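# Set the carton fully onto the raised block

## Task

Put the carton down on top of the raised block so that no part of it sticks out past any edge. It must stay there on its own, without the robot supporting it, and the robot must release it and pull away at the end.

## Robot and tools

Robot: one six-joint Doosan M1013 arm carrying a vacuum tool with four suction cups. There is only this one arm. The reference point is the cup point, the centre of the four cup rims when nothing is touching them. The cups point along the cup point's +z axis. In the cup point's own axes the cups sit at x = -35 and +35 mm. Channel a's pair is at y = -70 mm and channel b's pair is at y = +70 mm. Each cup is 36 mm across. The tool reaches 148 mm to either side along its y axis.

Scene frame: the origin is on the table surface directly beneath the arm's base, +z points up, and +y is to the left when facing along +x. The base may be slightly tilted. The reported cup point position can be a little off, and more so when the arm is stretched far.

execute_actions: "actions" is a list with zero or one item. An empty list changes nothing and just reports the state. An item holding "rows" (1 to 15 rows) and optionally "steps" (at most 15, default 15) is a motion. Each row lasts one control step of 1/30 s, and the last row repeats to fill the steps. An item with only "steps" (up to 300) is a wait, counted from the previous result, so your reply time uses part of it. "pictures" (true/false) controls whether images come back.

Row layout, 8 numbers, each in [-1, 1]: dx, dy, dz, rx, ry, rz, suction_a, suction_b. The first six are an offset, not a pose. They are measured in the cup point's own axes, not the scene axes. The offset starts from the cup point pose in the most recent result that showed it. Before any such result in the scene, and for the second or later call within one reply, it starts from where the robot is when the action begins. Every row in a call uses that same starting pose; rows do not add up. A value of 1.0 equals 0.6 m, or 180 degrees for rotation. rx, ry, rz form a single rotation vector. All-zero offsets are not a hold: they pull the arm back to the reference pose.

Suction values: one per channel, as a fraction of full vacuum (+1 is about 75 kPa under ambient). 0.01 or less switches that channel off. A channel keeps its last setting until changed.

move: "target" is one 8-number row with the same layout and reference as above. "speed" is the path's top speed in m/s, from 0.002 to 0.5, default 0.25; turning is capped at twice that value in rad/s. The cup point follows a straight path lasting 0.5 to 10 s and stops short if the path would be longer. It turns the shorter way round. The path ignores obstacles, and the real motion can lag, drift or run faster than "speed", especially with the arm nearly straight. Suction values are applied when the move starts. The move begins once the arm is at rest, or after 3 s at most. The result adds a "move:" line. Its ending is done (at rest near target), off_target, moving, held or fault. Its limits are paced (the pose was clipped) or held (some steps were blocked). It also gives the remaining distance to the target.

wait: "seconds" from 0 to 10; nothing new is commanded.
zoom_image: "camera" must be "cam_wrist". "region" is [x0, y0, x1, y1] in pixels of the 504x504 image, origin top-left, at most 504 by 504. cam_wrist is a fisheye camera with K=[[398.716, 0, 250.052], [0, 399.513, 252.638], [0, 0, 1]] and D=[0.1, 0, 0, 0].
read_manual: returns only licence texts (section "licences"); it is of no use for control.
Answering without any tool call also ends the run.

Motion limits: each step, the commanded pose is clipped to at most 70 mm and 16 degrees from the measured pose. After an action ends, the arm only continues to the last clipped pose. Read the result and send the remainder in a later call. The "Hand target" line shows where the controller is currently heading. Joint speeds are capped (2.09 rad/s for waist and shoulder, 3.14 for elbow, 3.93 for the wrist joints). HELD marks steps that a clearance check blocked, and a "pose unreachable" line means a command was altered or refused. The base's mount counts as part of the arm for that check.

Result lines: the state gives end_effector_position (m), end_effector_quat_wxyz, velocities (m/s, rad/s) and joint positions. suction_measured_a and suction_measured_b show the vacuum reached. A reading near 0 means no seal. On a sealed airtight surface the reading sits up to 0.17 under the command, or 0.27 with both channels on. part_present_a/b become 1 at a reading of 0.54 and drop back to 0 below 0.49.

Gripping: press both cups of a channel fully onto a flat, smooth area of the carton, away from its edges, seams or holes. If one of a channel's cups covers nothing while that channel is on, the other channel loses its vacuum too. Only switch on channels whose cups both lie on the carton. A gripped carton rides up to about 12 mm nearer the tool. Vacuum alone may lift a resting object. To release: set the carton down so it rests on the block, switch both channels off, then retreat more than 15 mm. If a cup seals to the table, switch that channel off.

Things to avoid: the arm is stiff, so aim only slightly past a contact and approach slowly. A joint torque at its load limit (waist 295, shoulder 295, elbow 139, wrist joints 39.1 N m) causes a 10 s stop. So does an outside force of 144 N on the arm, tool or load. Avoid drops, slams and hard shoves. Never push or drop anything off the table. Holding a load heats the motors; a MOTOR HOT line warns you, and an OVER-TEMPERATURE FAULT brakes the arm. Loose objects may occasionally be nudged, so check the carton's final position before ending.

Each tool is called after "Emit:" as name(argument=value, ...) on one line, values as JSON.

## Session

Emit:
execute_actions(actions=[])

Scene clock: 0.00 s of 5300.00 s.
end_effector_position=(+0.6424, -0.0091, +0.5221) suction_measured_a=0.00 part_present_a=0 suction_measured_b=0.00 part_present_b=0 end_effector_quat_wxyz=(+0.006, +0.712, +0.702, +0.006) end_effector_velocity=(+0.000, +0.000, -0.000) end_effector_angular_velocity=(+0.000, +0.000, +0.001)
Joint positions: [-0.054  0.151  1.528 -0.     1.462  1.519]
Joint velocities: [ 0.  0.  0.  0. -0. -0.]
Hand target: +0.642, -0.009, +0.522; +0.006, +0.712, +0.702, +0.006

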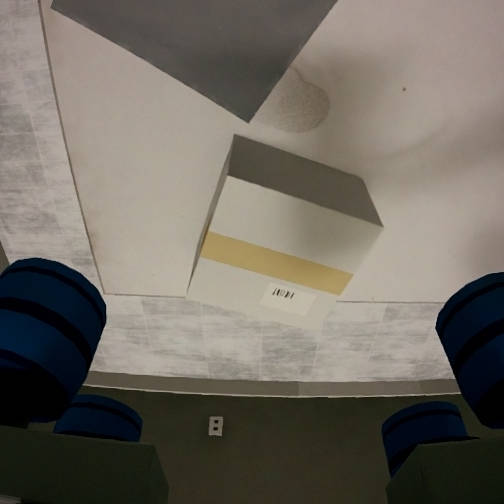

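Emit:
move(target=[-0.45,0,-0.1,0,0,0,0,0], speed=0.4)

Scene clock: 12.53 s of 5300.00 s.
end_effector_position=(+0.6377, -0.2789, +0.5820) suction_measured_a=0.00 part_present_a=0 suction_measured_b=0.00 part_present_b=0 end_effector_quat_wxyz=(+0.006, +0.712, +0.702, +0.005) end_effector_velocity=(+0.000, -0.000, -0.000) end_effector_angular_velocity=(+0.002, -0.001, -0.001)
Joint positions: [-0.443  0.234  1.32  -0.001  1.588  1.13 ]
Joint velocities: [-0.001  0.001 -0.001  0.002 -0.     0.   ]
Hand target: +0.638, -0.279, +0.582; +0.006, +0.712, +0.702, +0.006
Off the commanded pose: 0.000 m, 0 deg.
After step 90, 8.43 s passed at rest.
move: done

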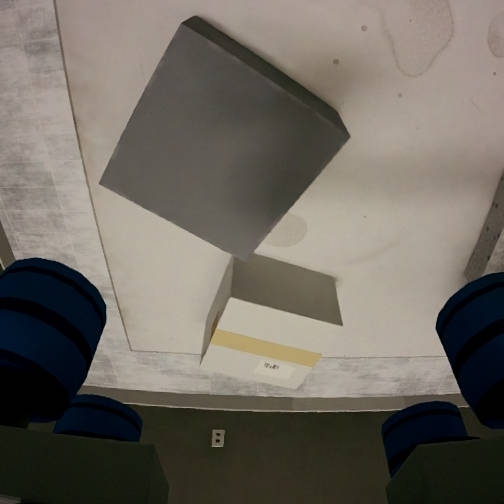

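Emit:
zoom_image(camera="cam_wrist", region=[180,230,360,410])

Emit:
zoom_image(camera="cam_wrist", region=[80,0,370,290])

Region (180, 230, 360, 410) of cam_wrist's 504x504 image, scaled by 2.800, with more detail than that image has.

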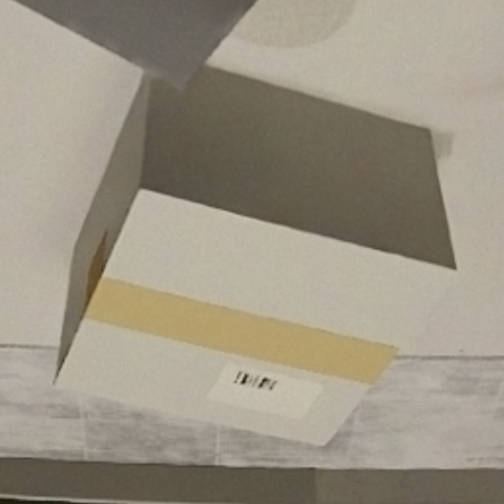

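Region (80, 0, 370, 290) of cam_wrist's 504x504 image, scaled by 1.738, with more detail than that image has.

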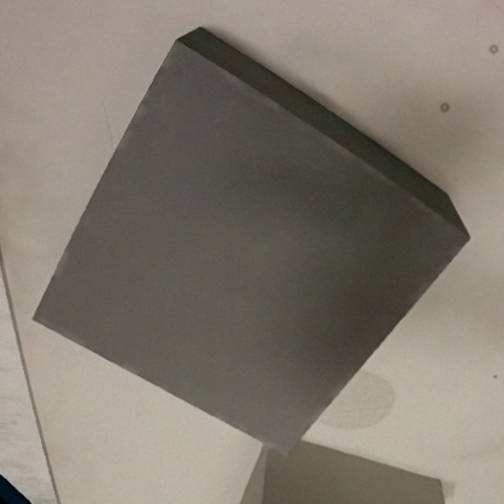

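Emit:
move(target=[0.861,-0.07,0.42,0,0,-0.399,0,0], speed=0.5)

Scene clock: 27.70 s of 5300.00 s.
end_effector_position=(+0.6067, +0.2380, +0.3295) suction_measured_a=0.00 part_present_a=0 suction_measured_b=0.00 part_present_b=0 end_effector_quat_wxyz=(+0.008, +0.165, +0.986, +0.001) end_effector_velocity=(+0.000, +0.000, +0.001) end_effector_angular_velocity=(-0.001, -0.001, +0.001)
Joint positions: [ 0.332  0.245  1.772 -0.     1.125  0.652]
Joint velocities: [ 0.001 -0.001 -0.001 -0.001  0.    -0.   ]
Hand target: +0.607, +0.238, +0.330; +0.008, +0.165, +0.986, +0.001
Off the commanded pose: 0.001 m, 0 deg.
After step 90, 10.43 s passed at rest.
move: done

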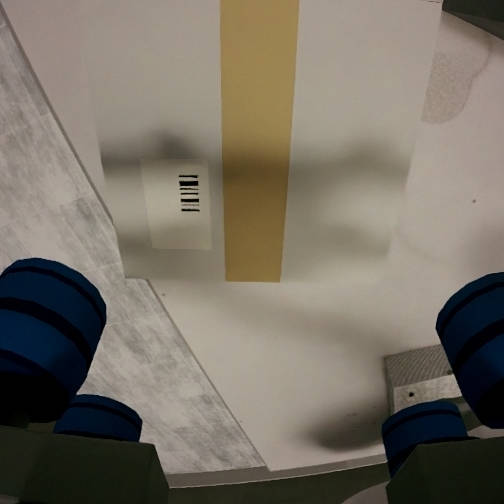

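Emit:
move(target=[0,0,0.275,0.0016,0.0048,0,0,0], speed=0.35)

Emit:
move(target=[0,0,0.03,0,0,0,1,1], speed=0.03)

Scene clock: 32.40 s of 5300.00 s.
end_effector_position=(+0.6092, +0.2380, +0.1646) suction_measured_a=0.00 part_present_a=0 suction_measured_b=0.00 part_present_b=0 end_effector_quat_wxyz=(-0.000, +0.165, +0.986, -0.000) end_effector_velocity=(-0.000, +0.000, +0.001) end_effector_angular_velocity=(+0.001, -0.001, -0.002)
Joint positions: [0.33  0.404 1.901 0.007 0.852 0.645]
Joint velocities: [ 0.    -0.001  0.     0.001 -0.     0.002]
Hand target: +0.609, +0.238, +0.165; -0.000, +0.165, +0.986, -0.000
Off the commanded pose: 0.000 m, 0 deg.
After step 90, 0.83 s passed at rest.
move: done

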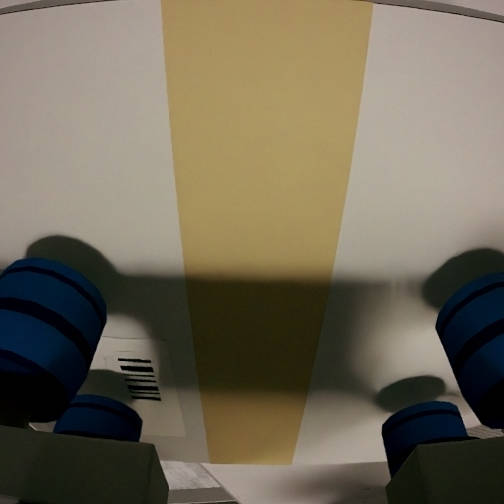

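Scene clock: 33.23 s of 5300.00 s.
end_effector_position=(+0.6091, +0.2380, +0.1465) suction_measured_a=0.35 part_present_a=0 suction_measured_b=0.35 part_present_b=0 end_effector_quat_wxyz=(-0.000, +0.165, +0.986, -0.000) end_effector_velocity=(+0.000, -0.000, -0.001) end_effector_angular_velocity=(-0.001, +0.001, +0.001)
Joint positions: [0.33  0.425 1.912 0.007 0.82  0.645]
Joint velocities: [-0.     0.002 -0.001 -0.001 -0.    -0.   ]
Hand target: +0.609, +0.238, +0.147; -0.000, +0.165, +0.986, -0.000
Off the commanded pose: 0.000 m, 0 deg.
move: done

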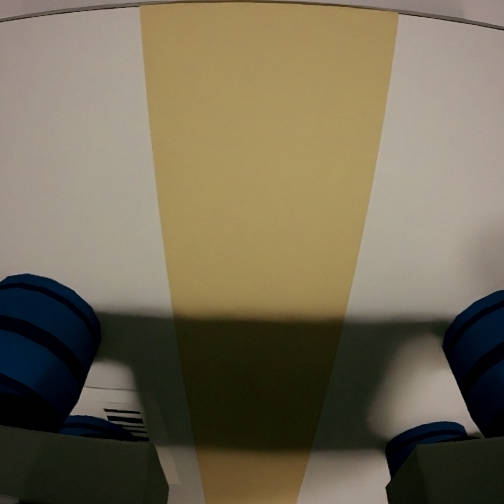

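Emit:
execute_actions(actions=[], pictures=false)

Scene clock: 35.07 s of 5300.00 s.
end_effector_position=(+0.6092, +0.2380, +0.1466) suction_measured_a=0.71 part_present_a=1 suction_measured_b=0.71 part_present_b=1 end_effector_quat_wxyz=(-0.000, +0.165, +0.986, +0.000) end_effector_velocity=(+0.000, +0.000, +0.000) end_effector_angular_velocity=(+0.001, -0.000, -0.001)
Joint positions: [0.33  0.425 1.912 0.007 0.82  0.645]
Joint velocities: [ 0.    -0.    -0.     0.001  0.     0.   ]
Hand target: +0.609, +0.238, +0.147; -0.000, +0.165, +0.986, -0.000
Off the commanded pose: 0.000 m, 0 deg.
Steps of this call (steps 1 to 55: nothing new was sent). Readings (end_effector_position | what the end effector reports):
1: (+0.6091, +0.2380, +0.1465) | suction_measured_a=0.38 part_present_a=0 suction_measured_b=0.38 part_present_b=0
2: (+0.6091, +0.2380, +0.1465) | suction_measured_a=0.40 part_present_a=0 suction_measured_b=0.40 part_present_b=0
4: (+0.6091, +0.2380, +0.1465) | suction_measured_a=0.45 part_present_a=0 suction_measured_b=0.45 part_present_b=0
8: (+0.6092, +0.2380, +0.1465) | suction_measured_a=0.56 part_present_a=1 suction_measured_b=0.56 part_present_b=1
55: the state above

Emit:
move(target=[0,0,-0.25,0,0,0,1,1], speed=0.25)

Emit:
move(target=[-0.35,-0.5745,0,0,0,0.0806,1,1], speed=0.35)

Scene clock: 39.17 s of 5300.00 s.
end_effector_position=(+0.6092, +0.2379, +0.2965) suction_measured_a=0.71 part_present_a=1 suction_measured_b=0.71 part_present_b=1 end_effector_quat_wxyz=(-0.000, +0.165, +0.986, -0.000) end_effector_velocity=(-0.000, +0.000, +0.001) end_effector_angular_velocity=(+0.001, -0.001, +0.000)
Joint positions: [0.329 0.278 1.794 0.005 1.085 0.646]
Joint velocities: [-0.    -0.001 -0.     0.001 -0.    -0.001]
Hand target: +0.609, +0.238, +0.297; -0.000, +0.165, +0.986, -0.000
Off the commanded pose: 0.000 m, 0 deg.
move: done

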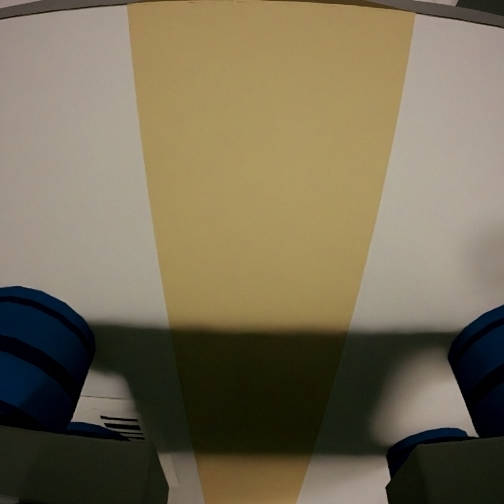

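Scene clock: 40.70 s of 5300.00 s.
end_effector_position=(+0.6956, -0.1561, +0.2964) suction_measured_a=0.71 part_present_a=1 suction_measured_b=0.71 part_present_b=1 end_effector_quat_wxyz=(-0.000, +0.289, +0.957, -0.000) end_effector_velocity=(+0.000, -0.000, +0.000) end_effector_angular_velocity=(+0.000, -0.000, +0.001)
Joint positions: [-0.253  0.365  1.676 -0.005  1.117  0.322]
Joint velocities: [-0.    -0.    -0.     0.     0.    -0.001]
Hand target: +0.696, -0.156, +0.296; -0.000, +0.289, +0.957, -0.000
Off the commanded pose: 0.001 m, 0 deg.
move: done

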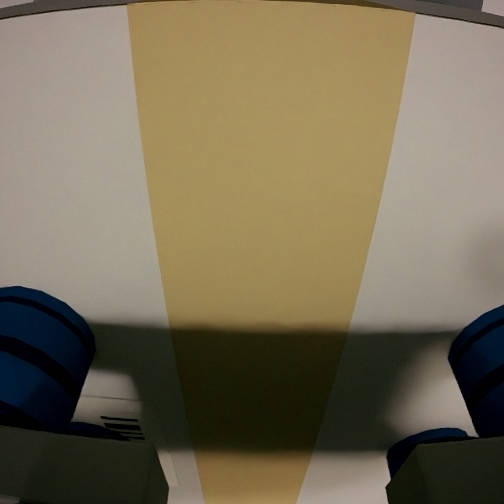

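Emit:
move(target=[0,0,0.061,0,0,0,1,1], speed=0.04)

Emit:
execute_actions(actions=[{"rows":[[0,0,0,0,0,0,0.5,0.5]],"steps":15}])

Scene clock: 44.60 s of 5300.00 s.
end_effector_position=(+0.6956, -0.1561, +0.2598) suction_measured_a=0.71 part_present_a=1 suction_measured_b=0.71 part_present_b=1 end_effector_quat_wxyz=(-0.000, +0.289, +0.957, -0.000) end_effector_velocity=(+0.000, -0.000, +0.003) end_effector_angular_velocity=(-0.002, -0.004, +0.002)
Joint positions: [-0.253  0.393  1.71  -0.005  1.055  0.322]
Joint velocities: [-0.    -0.004 -0.001 -0.001 -0.    -0.002]
Hand target: +0.696, -0.156, +0.260; -0.000, +0.289, +0.957, -0.000
Off the commanded pose: 0.000 m, 0 deg.
move: done

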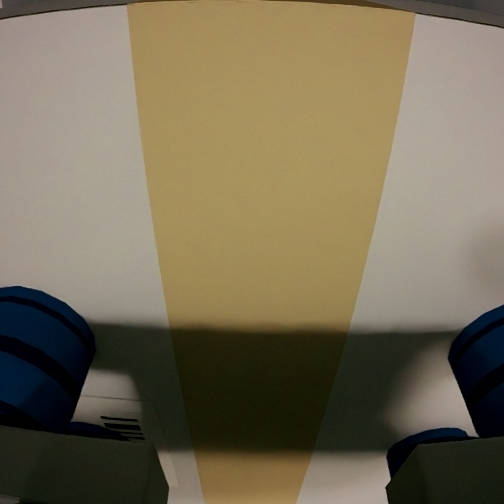

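Scene clock: 45.10 s of 5300.00 s.
end_effector_position=(+0.6956, -0.1561, +0.2598) suction_measured_a=0.50 part_present_a=1 suction_measured_b=0.50 part_present_b=1 end_effector_quat_wxyz=(-0.000, +0.289, +0.957, -0.000) end_effector_velocity=(-0.000, +0.000, +0.000) end_effector_angular_velocity=(+0.000, -0.001, +0.001)
Joint positions: [-0.253  0.393  1.71  -0.005  1.055  0.322]
Joint velocities: [-0.    -0.001  0.     0.001 -0.    -0.002]
Hand target: +0.696, -0.156, +0.260; -0.000, +0.289, +0.957, -0.000
Off the commanded pose: 0.000 m, 0 deg.
Steps of this call (steps 1 to 15: all 15 steps of this action). Readings (end_effector_position | what the end effector reports):
1: (+0.6956, -0.1561, +0.2598) | suction_measured_a=0.66 part_present_a=1 suction_measured_b=0.66 part_present_b=1
2: (+0.6956, -0.1561, +0.2598) | suction_measured_a=0.64 part_present_a=1 suction_measured_b=0.64 part_present_b=1
4: (+0.6956, -0.1561, +0.2598) | suction_measured_a=0.58 part_present_a=1 suction_measured_b=0.58 part_present_b=1
8: (+0.6956, -0.1561, +0.2598) | suction_measured_a=0.50 part_present_a=1 suction_measured_b=0.50 part_present_b=1
15: the state above

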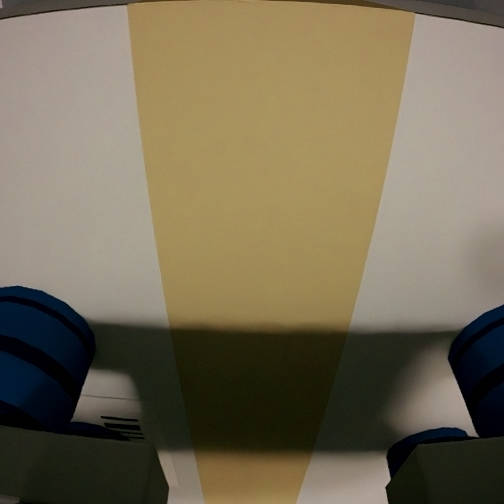

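Emit:
execute_actions(actions=[{"rows":[[0,0,0,0,0,0,0.3,0.3]],"steps":15}])

Scene clock: 46.83 s of 5300.00 s.
end_effector_position=(+0.6956, -0.1561, +0.2598) suction_measured_a=0.30 part_present_a=0 suction_measured_b=0.30 part_present_b=0 end_effector_quat_wxyz=(-0.000, +0.289, +0.957, -0.000) end_effector_velocity=(+0.000, +0.000, -0.001) end_effector_angular_velocity=(+0.000, +0.001, +0.001)
Joint positions: [-0.253  0.393  1.71  -0.005  1.055  0.322]
Joint velocities: [ 0.     0.001 -0.     0.    -0.    -0.001]
Hand target: +0.696, -0.156, +0.260; -0.000, +0.289, +0.957, -0.000
Off the commanded pose: 0.000 m, 0 deg.
Steps of this call (steps 1 to 37: nothing new was sent; steps 38 to 52: all 15 steps of this action). Readings (end_effector_position | what the end effector reports):
38: (+0.6956, -0.1561, +0.2598) | suction_measured_a=0.48 part_present_a=0 suction_measured_b=0.48 part_present_b=0
39: (+0.6956, -0.1561, +0.2598) | suction_measured_a=0.45 part_present_a=0 suction_measured_b=0.45 part_present_b=0
41: (+0.6956, -0.1561, +0.2598) | suction_measured_a=0.43 part_present_a=0 suction_measured_b=0.41 part_present_b=0
45: (+0.6956, -0.1561, +0.2598) | suction_measured_a=0.36 part_present_a=0 suction_measured_b=0.36 part_present_b=0
52: the state above

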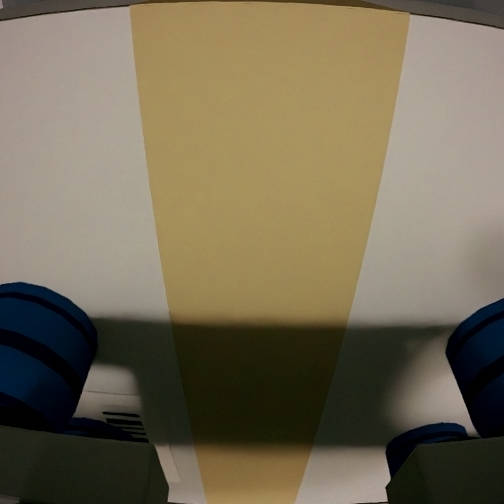

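Emit:
execute_actions(actions=[{"rows":[[0,0,0,0,0,0,0.2,0.2]],"steps":15}])

Scene clock: 48.20 s of 5300.00 s.
end_effector_position=(+0.6956, -0.1561, +0.2598) suction_measured_a=0.20 part_present_a=0 suction_measured_b=0.20 part_present_b=0 end_effector_quat_wxyz=(-0.000, +0.289, +0.957, -0.000) end_effector_velocity=(-0.000, -0.000, +0.001) end_effector_angular_velocity=(-0.001, -0.001, +0.000)
Joint positions: [-0.253  0.393  1.71  -0.005  1.055  0.322]
Joint velocities: [-0.    -0.001 -0.    -0.001  0.     0.   ]
Hand target: +0.696, -0.156, +0.260; -0.000, +0.289, +0.957, -0.000
Off the commanded pose: 0.000 m, 0 deg.
Steps of this call (steps 1 to 26: nothing new was sent; steps 27 to 41: all 15 steps of this action). Readings (end_effector_position | what the end effector reports):
27: (+0.6956, -0.1561, +0.2598) | suction_measured_a=0.29 part_present_a=0 suction_measured_b=0.29 part_present_b=0
28: (+0.6956, -0.1561, +0.2598) | suction_measured_a=0.28 part_present_a=0 suction_measured_b=0.28 part_present_b=0
30: (+0.6956, -0.1561, +0.2598) | suction_measured_a=0.24 part_present_a=0 suction_measured_b=0.24 part_present_b=0
34: (+0.6956, -0.1561, +0.2598) | suction_measured_a=0.20 part_present_a=0 suction_measured_b=0.20 part_present_b=0
41: the state above

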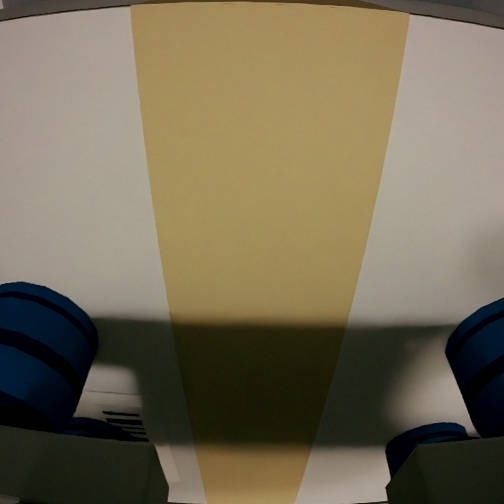

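It's resting. Release and retreat.

Emit:
execute_actions(actions=[{"rows":[[0,0,0,0,0,0,0,0]],"steps":12}], pictures=false)

Emit:
move(target=[-0.1,0,-0.5,0,0,0,0,0], speed=0.35)

Scene clock: 50.83 s of 5300.00 s.
end_effector_position=(+0.6956, -0.1561, +0.2600) suction_measured_a=0.00 part_present_a=0 suction_measured_b=0.00 part_present_b=0 end_effector_quat_wxyz=(-0.000, +0.289, +0.957, -0.000) end_effector_velocity=(+0.000, -0.000, +0.000) end_effector_angular_velocity=(-0.001, +0.000, +0.003)
Joint positions: [-0.253  0.393  1.71  -0.005  1.055  0.322]
Joint velocities: [ 0.     0.    -0.001 -0.001  0.    -0.002]
Hand target: +0.696, -0.156, +0.260; -0.000, +0.289, +0.957, -0.000
Off the commanded pose: 0.000 m, 0 deg.
Steps of this call (steps 1 to 67: nothing new was sent; steps 68 to 79: all 12 steps of this action). Readings (end_effector_position | what the end effector reports):
68: (+0.6956, -0.1561, +0.2598) | suction_measured_a=0.11 part_present_a=0 suction_measured_b=0.11 part_present_b=0
69: (+0.6956, -0.1561, +0.2599) | suction_measured_a=0.01 part_present_a=0 suction_measured_b=0.01 part_present_b=0
71: (+0.6956, -0.1561, +0.2600) | suction_measured_a=0.00 part_present_a=0 suction_measured_b=0.00 part_present_b=0
75: (+0.6956, -0.1561, +0.2600) | suction_measured_a=0.00 part_present_a=0 suction_measured_b=0.00 part_present_b=0
79: the state above

Scene clock: 52.37 s of 5300.00 s.
end_effector_position=(+0.7458, -0.1892, +0.5597) suction_measured_a=0.00 part_present_a=0 suction_measured_b=0.00 part_present_b=0 end_effector_quat_wxyz=(-0.000, +0.289, +0.957, -0.000) end_effector_velocity=(+0.001, -0.000, -0.001) end_effector_angular_velocity=(+0.000, +0.001, -0.000)
Joint positions: [-0.275  0.365  1.189 -0.005  1.603  0.297]
Joint velocities: [-0.     0.001 -0.     0.    -0.     0.   ]
Hand target: +0.746, -0.189, +0.560; -0.000, +0.289, +0.957, -0.000
Off the commanded pose: 0.000 m, 0 deg.
move: done

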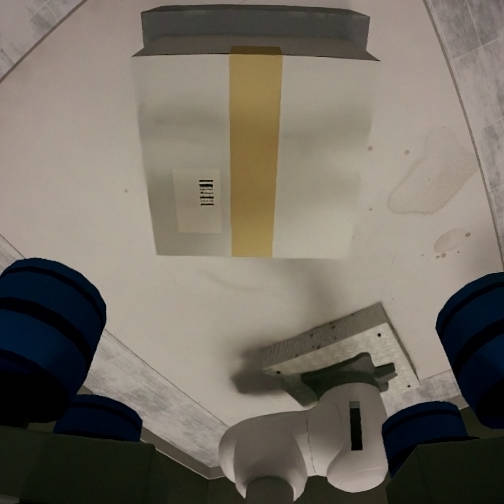

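Emit:
finished_scene(scene=1)

The scene is finished: the task was done.


## Next scene

The same job, from a new start.

Emit:
execute_actions(actions=[])

Scene clock: 0.00 s of 5300.00 s.
end_effector_position=(+0.6424, -0.0091, +0.5221) suction_measured_a=0.00 part_present_a=0 suction_measured_b=0.00 part_present_b=0 end_effector_quat_wxyz=(+0.006, +0.712, +0.702, +0.006) end_effector_velocity=(-0.000, +0.000, -0.000) end_effector_angular_velocity=(-0.000, +0.000, +0.001)
Joint positions: [-0.054  0.151  1.528 -0.     1.462  1.519]
Joint velocities: [ 0.    -0.     0.001 -0.    -0.    -0.001]
Hand target: +0.642, -0.009, +0.522; +0.006, +0.712, +0.702, +0.006

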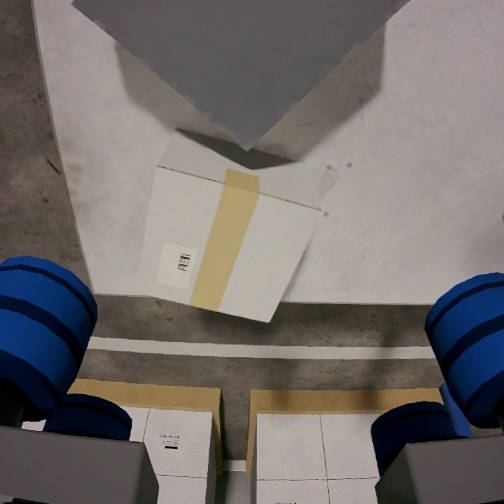

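Emit:
zoom_image(camera="cam_wrist", region=[120,110,340,330])

Emit:
move(target=[-0.45,0,-0.1,0,0,0,0,0], speed=0.4)

Emit:
zoom_image(camera="cam_wrist", region=[90,0,410,320])

Emit:
zoom_image(camera="cam_wrist", region=[140,220,340,420])

Region (120, 110, 340, 330) of cam_wrist's 504x504 image, scaled by 2.291, with more detail than that image has.

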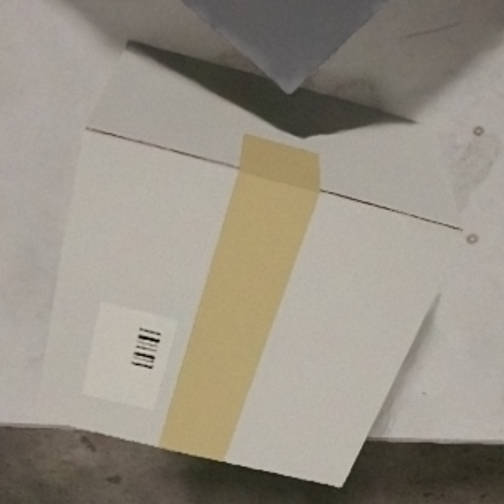

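Scene clock: 6.07 s of 5300.00 s.
end_effector_position=(+0.6377, -0.2789, +0.5820) suction_measured_a=0.00 part_present_a=0 suction_measured_b=0.00 part_present_b=0 end_effector_quat_wxyz=(+0.006, +0.712, +0.702, +0.005) end_effector_velocity=(-0.000, -0.001, -0.000) end_effector_angular_velocity=(+0.002, +0.000, -0.001)
Joint positions: [-0.443  0.234  1.32  -0.001  1.588  1.13 ]
Joint velocities: [-0.001  0.001  0.     0.002  0.    -0.001]
Hand target: +0.638, -0.279, +0.582; +0.006, +0.712, +0.702, +0.006
Off the commanded pose: 0.000 m, 0 deg.
After step 90, 1.97 s passed at rest.
move: done

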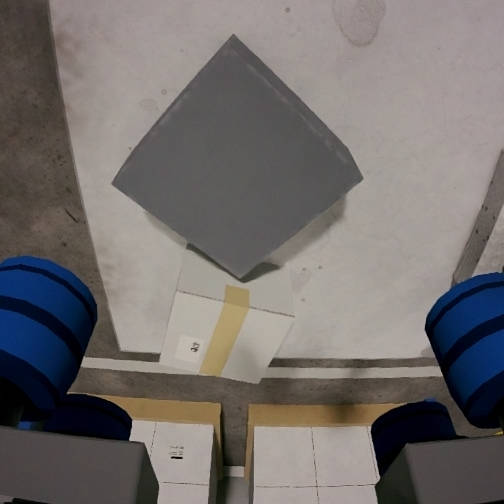

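Region (90, 0, 410, 320) of cam_wrist's 504x504 image, scaled by 1.575, with more detail than that image has.

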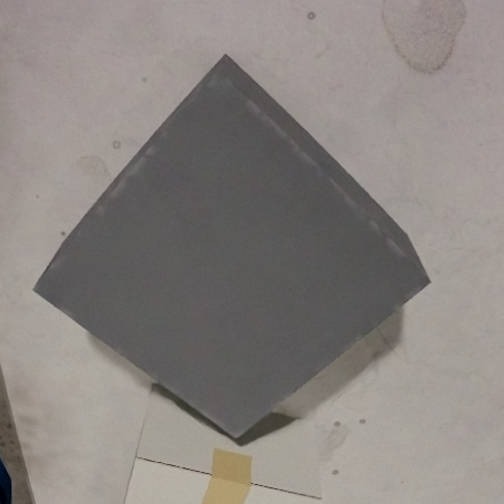

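Region (140, 220, 340, 420) of cam_wrist's 504x504 image, scaled by 2.520, with more detail than that image has.

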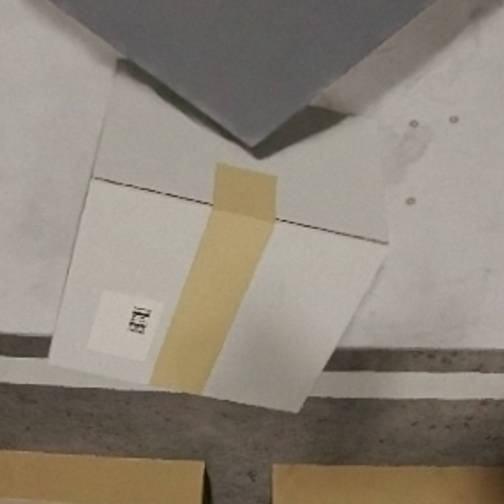

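Emit:
move(target=[0.824,0.052,0.42,-0.0052,0,0.085,0,0], speed=0.5)

Scene clock: 12.70 s of 5300.00 s.
end_effector_position=(+0.6796, +0.2148, +0.3308) suction_measured_a=0.00 part_present_a=0 suction_measured_b=0.00 part_present_b=0 end_effector_quat_wxyz=(+0.011, +0.799, +0.601, +0.012) end_effector_velocity=(+0.000, +0.001, -0.001) end_effector_angular_velocity=(+0.002, +0.001, -0.001)
Joint positions: [ 0.272  0.33   1.657 -0.008  1.14   2.115]
Joint velocities: [ 0.001  0.001 -0.     0.002 -0.     0.001]
Hand target: +0.680, +0.215, +0.331; +0.011, +0.799, +0.601, +0.012
Off the commanded pose: 0.001 m, 0 deg.
After step 90, 2.03 s passed at rest.
move: done

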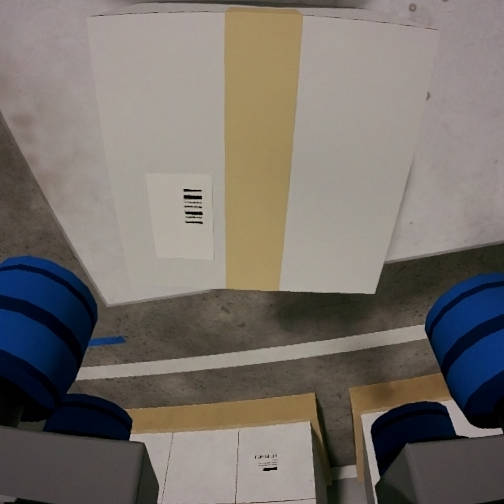

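Emit:
move(target=[0.015,-0.009,0.282,0.0102,-0.002,0,0,0], speed=0.35)

Emit:
move(target=[0,0,0.026,0,0,0,1,1], speed=0.03)

Scene clock: 17.63 s of 5300.00 s.
end_effector_position=(+0.6822, +0.2245, +0.1616) suction_measured_a=0.00 part_present_a=0 suction_measured_b=0.00 part_present_b=0 end_effector_quat_wxyz=(-0.000, +0.799, +0.601, -0.000) end_effector_velocity=(-0.000, -0.000, +0.000) end_effector_angular_velocity=(-0.001, -0.001, +0.000)
Joint positions: [0.281 0.49  1.771 0.006 0.897 2.117]
Joint velocities: [ 0.    -0.001  0.001 -0.002 -0.     0.001]
Hand target: +0.682, +0.224, +0.162; -0.000, +0.799, +0.601, -0.000
Off the commanded pose: 0.000 m, 0 deg.
After step 90, 1.07 s passed at rest.
move: done

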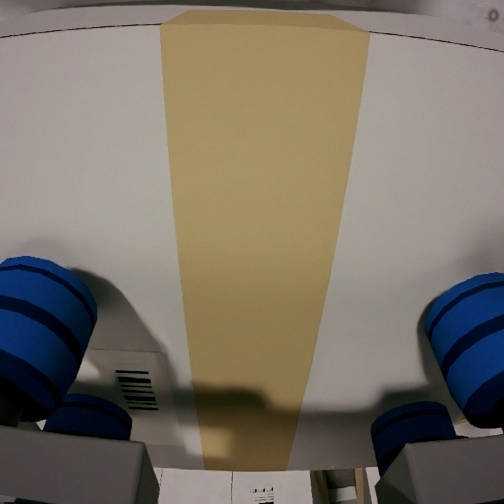

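Scene clock: 18.37 s of 5300.00 s.
end_effector_position=(+0.6821, +0.2245, +0.1458) suction_measured_a=0.29 part_present_a=0 suction_measured_b=0.29 part_present_b=0 end_effector_quat_wxyz=(-0.000, +0.799, +0.601, -0.000) end_effector_velocity=(-0.000, +0.000, +0.000) end_effector_angular_velocity=(+0.001, -0.001, +0.002)
Joint positions: [0.281 0.506 1.78  0.006 0.872 2.117]
Joint velocities: [ 0.    -0.001  0.001  0.001 -0.001 -0.002]
Hand target: +0.682, +0.224, +0.146; -0.000, +0.799, +0.601, -0.000
Off the commanded pose: 0.000 m, 0 deg.
move: done

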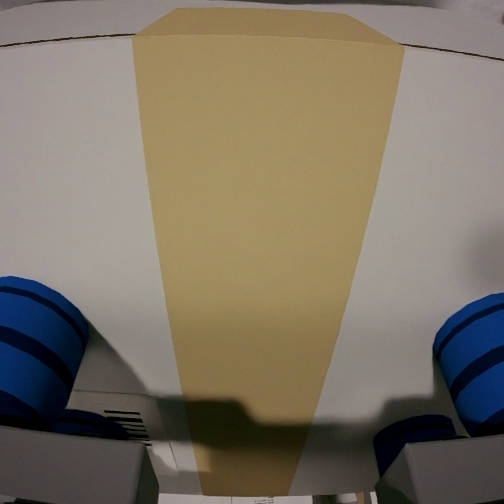

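Emit:
move(target=[0,0,-0.24,0,0,0,1,1], speed=0.3)

Emit:
move(target=[-0.5645,0.109,0,0,0,0.15,1,1], speed=0.35)

Emit:
move(target=[0,0,0.048,0,0,0,1,1], speed=0.04)

Emit:
execute_actions(actions=[{"rows":[[0,0,0,0,0,0,0.3,0.3]],"steps":15}])

Scene clock: 26.47 s of 5300.00 s.
end_effector_position=(+0.6822, +0.2244, +0.2896) suction_measured_a=0.79 part_present_a=1 suction_measured_b=0.79 part_present_b=1 end_effector_quat_wxyz=(-0.000, +0.799, +0.601, -0.000) end_effector_velocity=(-0.000, +0.000, -0.000) end_effector_angular_velocity=(+0.000, +0.001, +0.000)
Joint positions: [0.28  0.377 1.671 0.005 1.109 2.118]
Joint velocities: [ 0.     0.     0.     0.001  0.001 -0.   ]
Hand target: +0.682, +0.224, +0.290; -0.000, +0.799, +0.601, -0.000
Off the commanded pose: 0.000 m, 0 deg.
move: done

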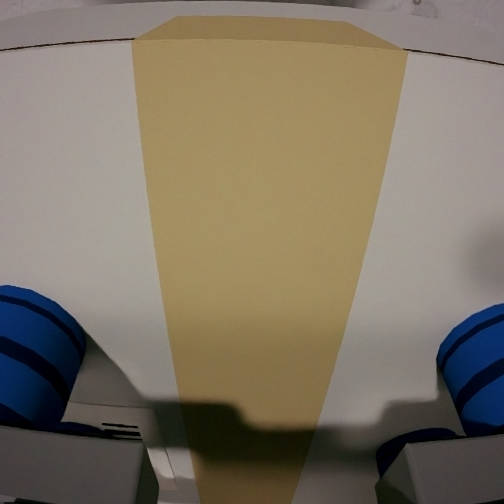

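Scene clock: 27.87 s of 5300.00 s.
end_effector_position=(+0.6511, -0.1190, +0.2896) suction_measured_a=0.79 part_present_a=1 suction_measured_b=0.79 part_present_b=1 end_effector_quat_wxyz=(-0.000, +0.918, +0.398, -0.001) end_effector_velocity=(-0.000, -0.001, +0.001) end_effector_angular_velocity=(-0.002, -0.001, -0.000)
Joint positions: [-0.217  0.296  1.785 -0.005  1.077  2.096]
Joint velocities: [-0.001 -0.001 -0.001 -0.002  0.     0.   ]
Hand target: +0.651, -0.119, +0.290; -0.000, +0.918, +0.397, -0.001
Off the commanded pose: 0.000 m, 0 deg.
move: done

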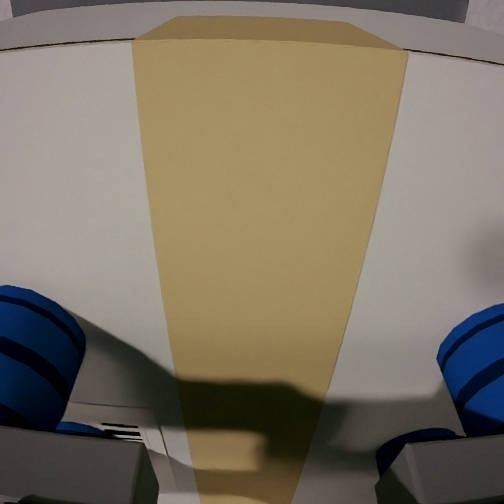

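Scene clock: 28.83 s of 5300.00 s.
end_effector_position=(+0.6510, -0.1190, +0.2608) suction_measured_a=0.79 part_present_a=1 suction_measured_b=0.79 part_present_b=1 end_effector_quat_wxyz=(-0.000, +0.918, +0.398, -0.001) end_effector_velocity=(+0.000, -0.000, -0.001) end_effector_angular_velocity=(-0.001, +0.001, +0.001)
Joint positions: [-0.217  0.32   1.812 -0.005  1.026  2.096]
Joint velocities: [ 0.     0.001 -0.    -0.001 -0.     0.   ]
Hand target: +0.651, -0.119, +0.261; -0.000, +0.918, +0.398, -0.001
Off the commanded pose: 0.000 m, 0 deg.
move: done

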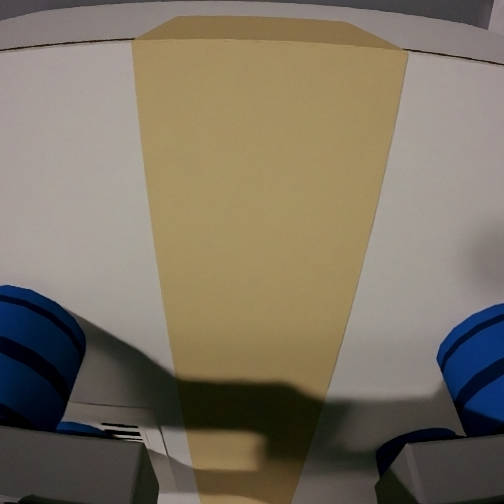

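Scene clock: 29.33 s of 5300.00 s.
end_effector_position=(+0.6510, -0.1190, +0.2608) suction_measured_a=0.35 part_present_a=0 suction_measured_b=0.34 part_present_b=0 end_effector_quat_wxyz=(-0.000, +0.918, +0.398, -0.001) end_effector_velocity=(+0.000, +0.000, +0.000) end_effector_angular_velocity=(-0.000, -0.000, +0.001)
Joint positions: [-0.217  0.32   1.812 -0.005  1.026  2.096]
Joint velocities: [ 0.001 -0.    -0.    -0.     0.    -0.001]
Hand target: +0.651, -0.119, +0.261; -0.000, +0.918, +0.398, -0.001
Off the commanded pose: 0.000 m, 0 deg.
Steps of this call (steps 1 to 15: all 15 steps of this action). Readings (end_effector_position | what the end effector reports):
1: (+0.6510, -0.1190, +0.2608) | suction_measured_a=0.50 part_present_a=1 suction_measured_b=0.50 part_present_b=1
2: (+0.6510, -0.1190, +0.2608) | suction_measured_a=0.48 part_present_a=0 suction_measured_b=0.48 part_present_b=0
4: (+0.6510, -0.1190, +0.2608) | suction_measured_a=0.45 part_present_a=0 suction_measured_b=0.45 part_present_b=0
8: (+0.6510, -0.1190, +0.2608) | suction_measured_a=0.40 part_present_a=0 suction_measured_b=0.40 part_present_b=0
15: the state above

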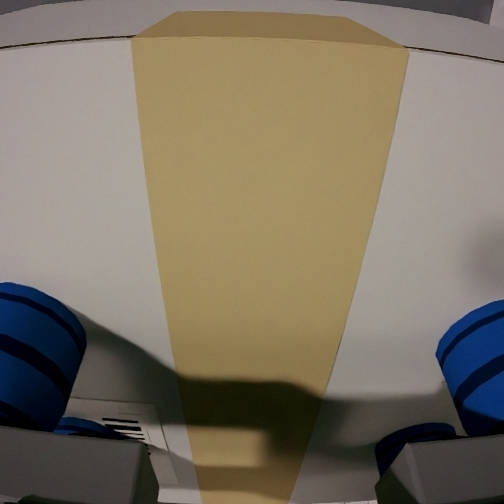

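Emit:
execute_actions(actions=[{"rows":[[0,0,0.002,0,0,0,0.2,0.2]],"steps":15}])

Emit:
execute_actions(actions=[{"rows":[[0,0,0,0,0,0,0.12,0.12]],"steps":10}])

Scene clock: 32.20 s of 5300.00 s.
end_effector_position=(+0.6511, -0.1190, +0.2596) suction_measured_a=0.20 part_present_a=0 suction_measured_b=0.20 part_present_b=0 end_effector_quat_wxyz=(-0.000, +0.918, +0.398, -0.001) end_effector_velocity=(-0.000, +0.000, -0.001) end_effector_angular_velocity=(+0.001, +0.002, -0.001)
Joint positions: [-0.217  0.321  1.813 -0.005  1.024  2.096]
Joint velocities: [-0.     0.001  0.     0.001  0.     0.001]
Hand target: +0.651, -0.119, +0.260; -0.000, +0.918, +0.398, -0.001
Off the commanded pose: 0.000 m, 0 deg.
Steps of this call (steps 1 to 71: nothing new was sent; steps 72 to 86: all 15 steps of this action). Readings (end_effector_position | what the end effector reports):
72: (+0.6510, -0.1190, +0.2606) | suction_measured_a=0.29 part_present_a=0 suction_measured_b=0.29 part_present_b=0
73: (+0.6511, -0.1190, +0.2600) | suction_measured_a=0.26 part_present_a=0 suction_measured_b=0.26 part_present_b=0
75: (+0.6511, -0.1190, +0.2597) | suction_measured_a=0.24 part_present_a=0 suction_measured_b=0.25 part_present_b=0
79: (+0.6511, -0.1190, +0.2597) | suction_measured_a=0.21 part_present_a=0 suction_measured_b=0.21 part_present_b=0
86: the state above

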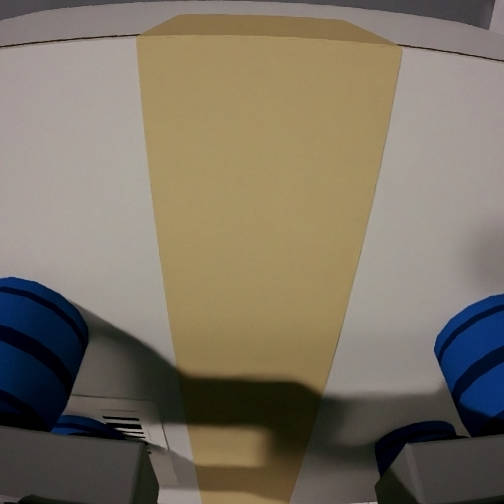

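Scene clock: 32.53 s of 5300.00 s.
end_effector_position=(+0.6510, -0.1190, +0.2596) suction_measured_a=0.14 part_present_a=0 suction_measured_b=0.14 part_present_b=0 end_effector_quat_wxyz=(-0.000, +0.918, +0.398, -0.001) end_effector_velocity=(+0.000, -0.000, +0.000) end_effector_angular_velocity=(-0.002, -0.001, +0.000)
Joint positions: [-0.217  0.321  1.813 -0.005  1.024  2.096]
Joint velocities: [-0.    -0.    -0.    -0.002 -0.     0.   ]
Hand target: +0.651, -0.119, +0.260; -0.000, +0.918, +0.398, -0.001
Off the commanded pose: 0.000 m, 0 deg.
Steps of this call (steps 1 to 10: all 10 steps of this action). Readings (end_effector_position | what the end effector reports):
1: (+0.6510, -0.1190, +0.2596) | suction_measured_a=0.19 part_present_a=0 suction_measured_b=0.19 part_present_b=0
2: (+0.6510, -0.1190, +0.2596) | suction_measured_a=0.19 part_present_a=0 suction_measured_b=0.19 part_present_b=0
4: (+0.6510, -0.1190, +0.2596) | suction_measured_a=0.18 part_present_a=0 suction_measured_b=0.18 part_present_b=0
8: (+0.6510, -0.1190, +0.2596) | suction_measured_a=0.15 part_present_a=0 suction_measured_b=0.15 part_present_b=0
10: the state above

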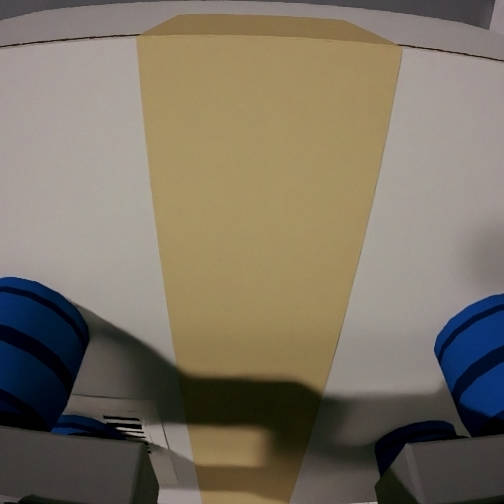

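Emit:
execute_actions(actions=[{"rows":[[0,0,0,0,0,0,0,0]],"steps":5}], pictures=false)

Emit:
move(target=[-0.1,0,-0.5,0,0,0,0,0], speed=0.35)

Scene clock: 34.60 s of 5300.00 s.
end_effector_position=(+0.6510, -0.1190, +0.2597) suction_measured_a=0.00 part_present_a=0 suction_measured_b=0.00 part_present_b=0 end_effector_quat_wxyz=(-0.000, +0.918, +0.398, -0.001) end_effector_velocity=(-0.000, -0.000, -0.001) end_effector_angular_velocity=(-0.000, +0.001, +0.001)
Joint positions: [-0.217  0.321  1.813 -0.005  1.024  2.096]
Joint velocities: [-0.     0.001  0.    -0.001  0.    -0.001]
Hand target: +0.651, -0.119, +0.260; -0.000, +0.918, +0.398, -0.001
Off the commanded pose: 0.000 m, 0 deg.
Steps of this call (steps 1 to 57: nothing new was sent; steps 58 to 62: all 5 steps of this action). Readings (end_effector_position | what the end effector reports):
58: (+0.6510, -0.1190, +0.2596) | suction_measured_a=0.05 part_present_a=0 suction_measured_b=0.05 part_present_b=0
59: (+0.6510, -0.1190, +0.2597) | suction_measured_a=0.00 part_present_a=0 suction_measured_b=0.00 part_present_b=0
61: (+0.6510, -0.1190, +0.2597) | suction_measured_a=0.00 part_present_a=0 suction_measured_b=0.00 part_present_b=0
62: the state above

Scene clock: 36.10 s of 5300.00 s.
end_effector_position=(+0.6103, -0.1629, +0.5596) suction_measured_a=0.00 part_present_a=0 suction_measured_b=0.00 part_present_b=0 end_effector_quat_wxyz=(-0.000, +0.918, +0.397, -0.001) end_effector_velocity=(+0.000, +0.000, +0.002) end_effector_angular_velocity=(+0.000, -0.003, +0.000)
Joint positions: [-0.296  0.136  1.477 -0.006  1.544  2.015]
Joint velocities: [ 0.    -0.001 -0.001  0.001 -0.    -0.   ]
Hand target: +0.610, -0.163, +0.560; -0.000, +0.918, +0.397, -0.001
Off the commanded pose: 0.000 m, 0 deg.
move: done

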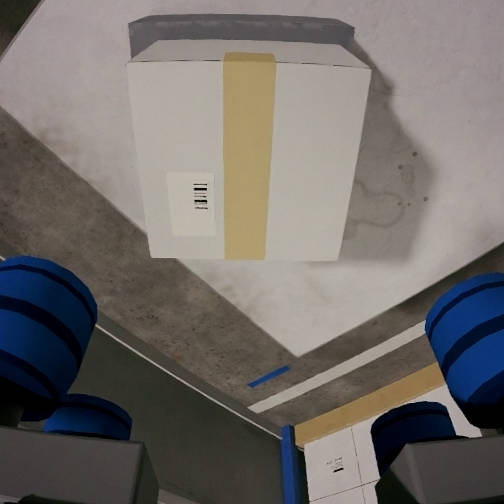

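Emit:
finished_scene(scene=2)

The scene is finished: the task was done.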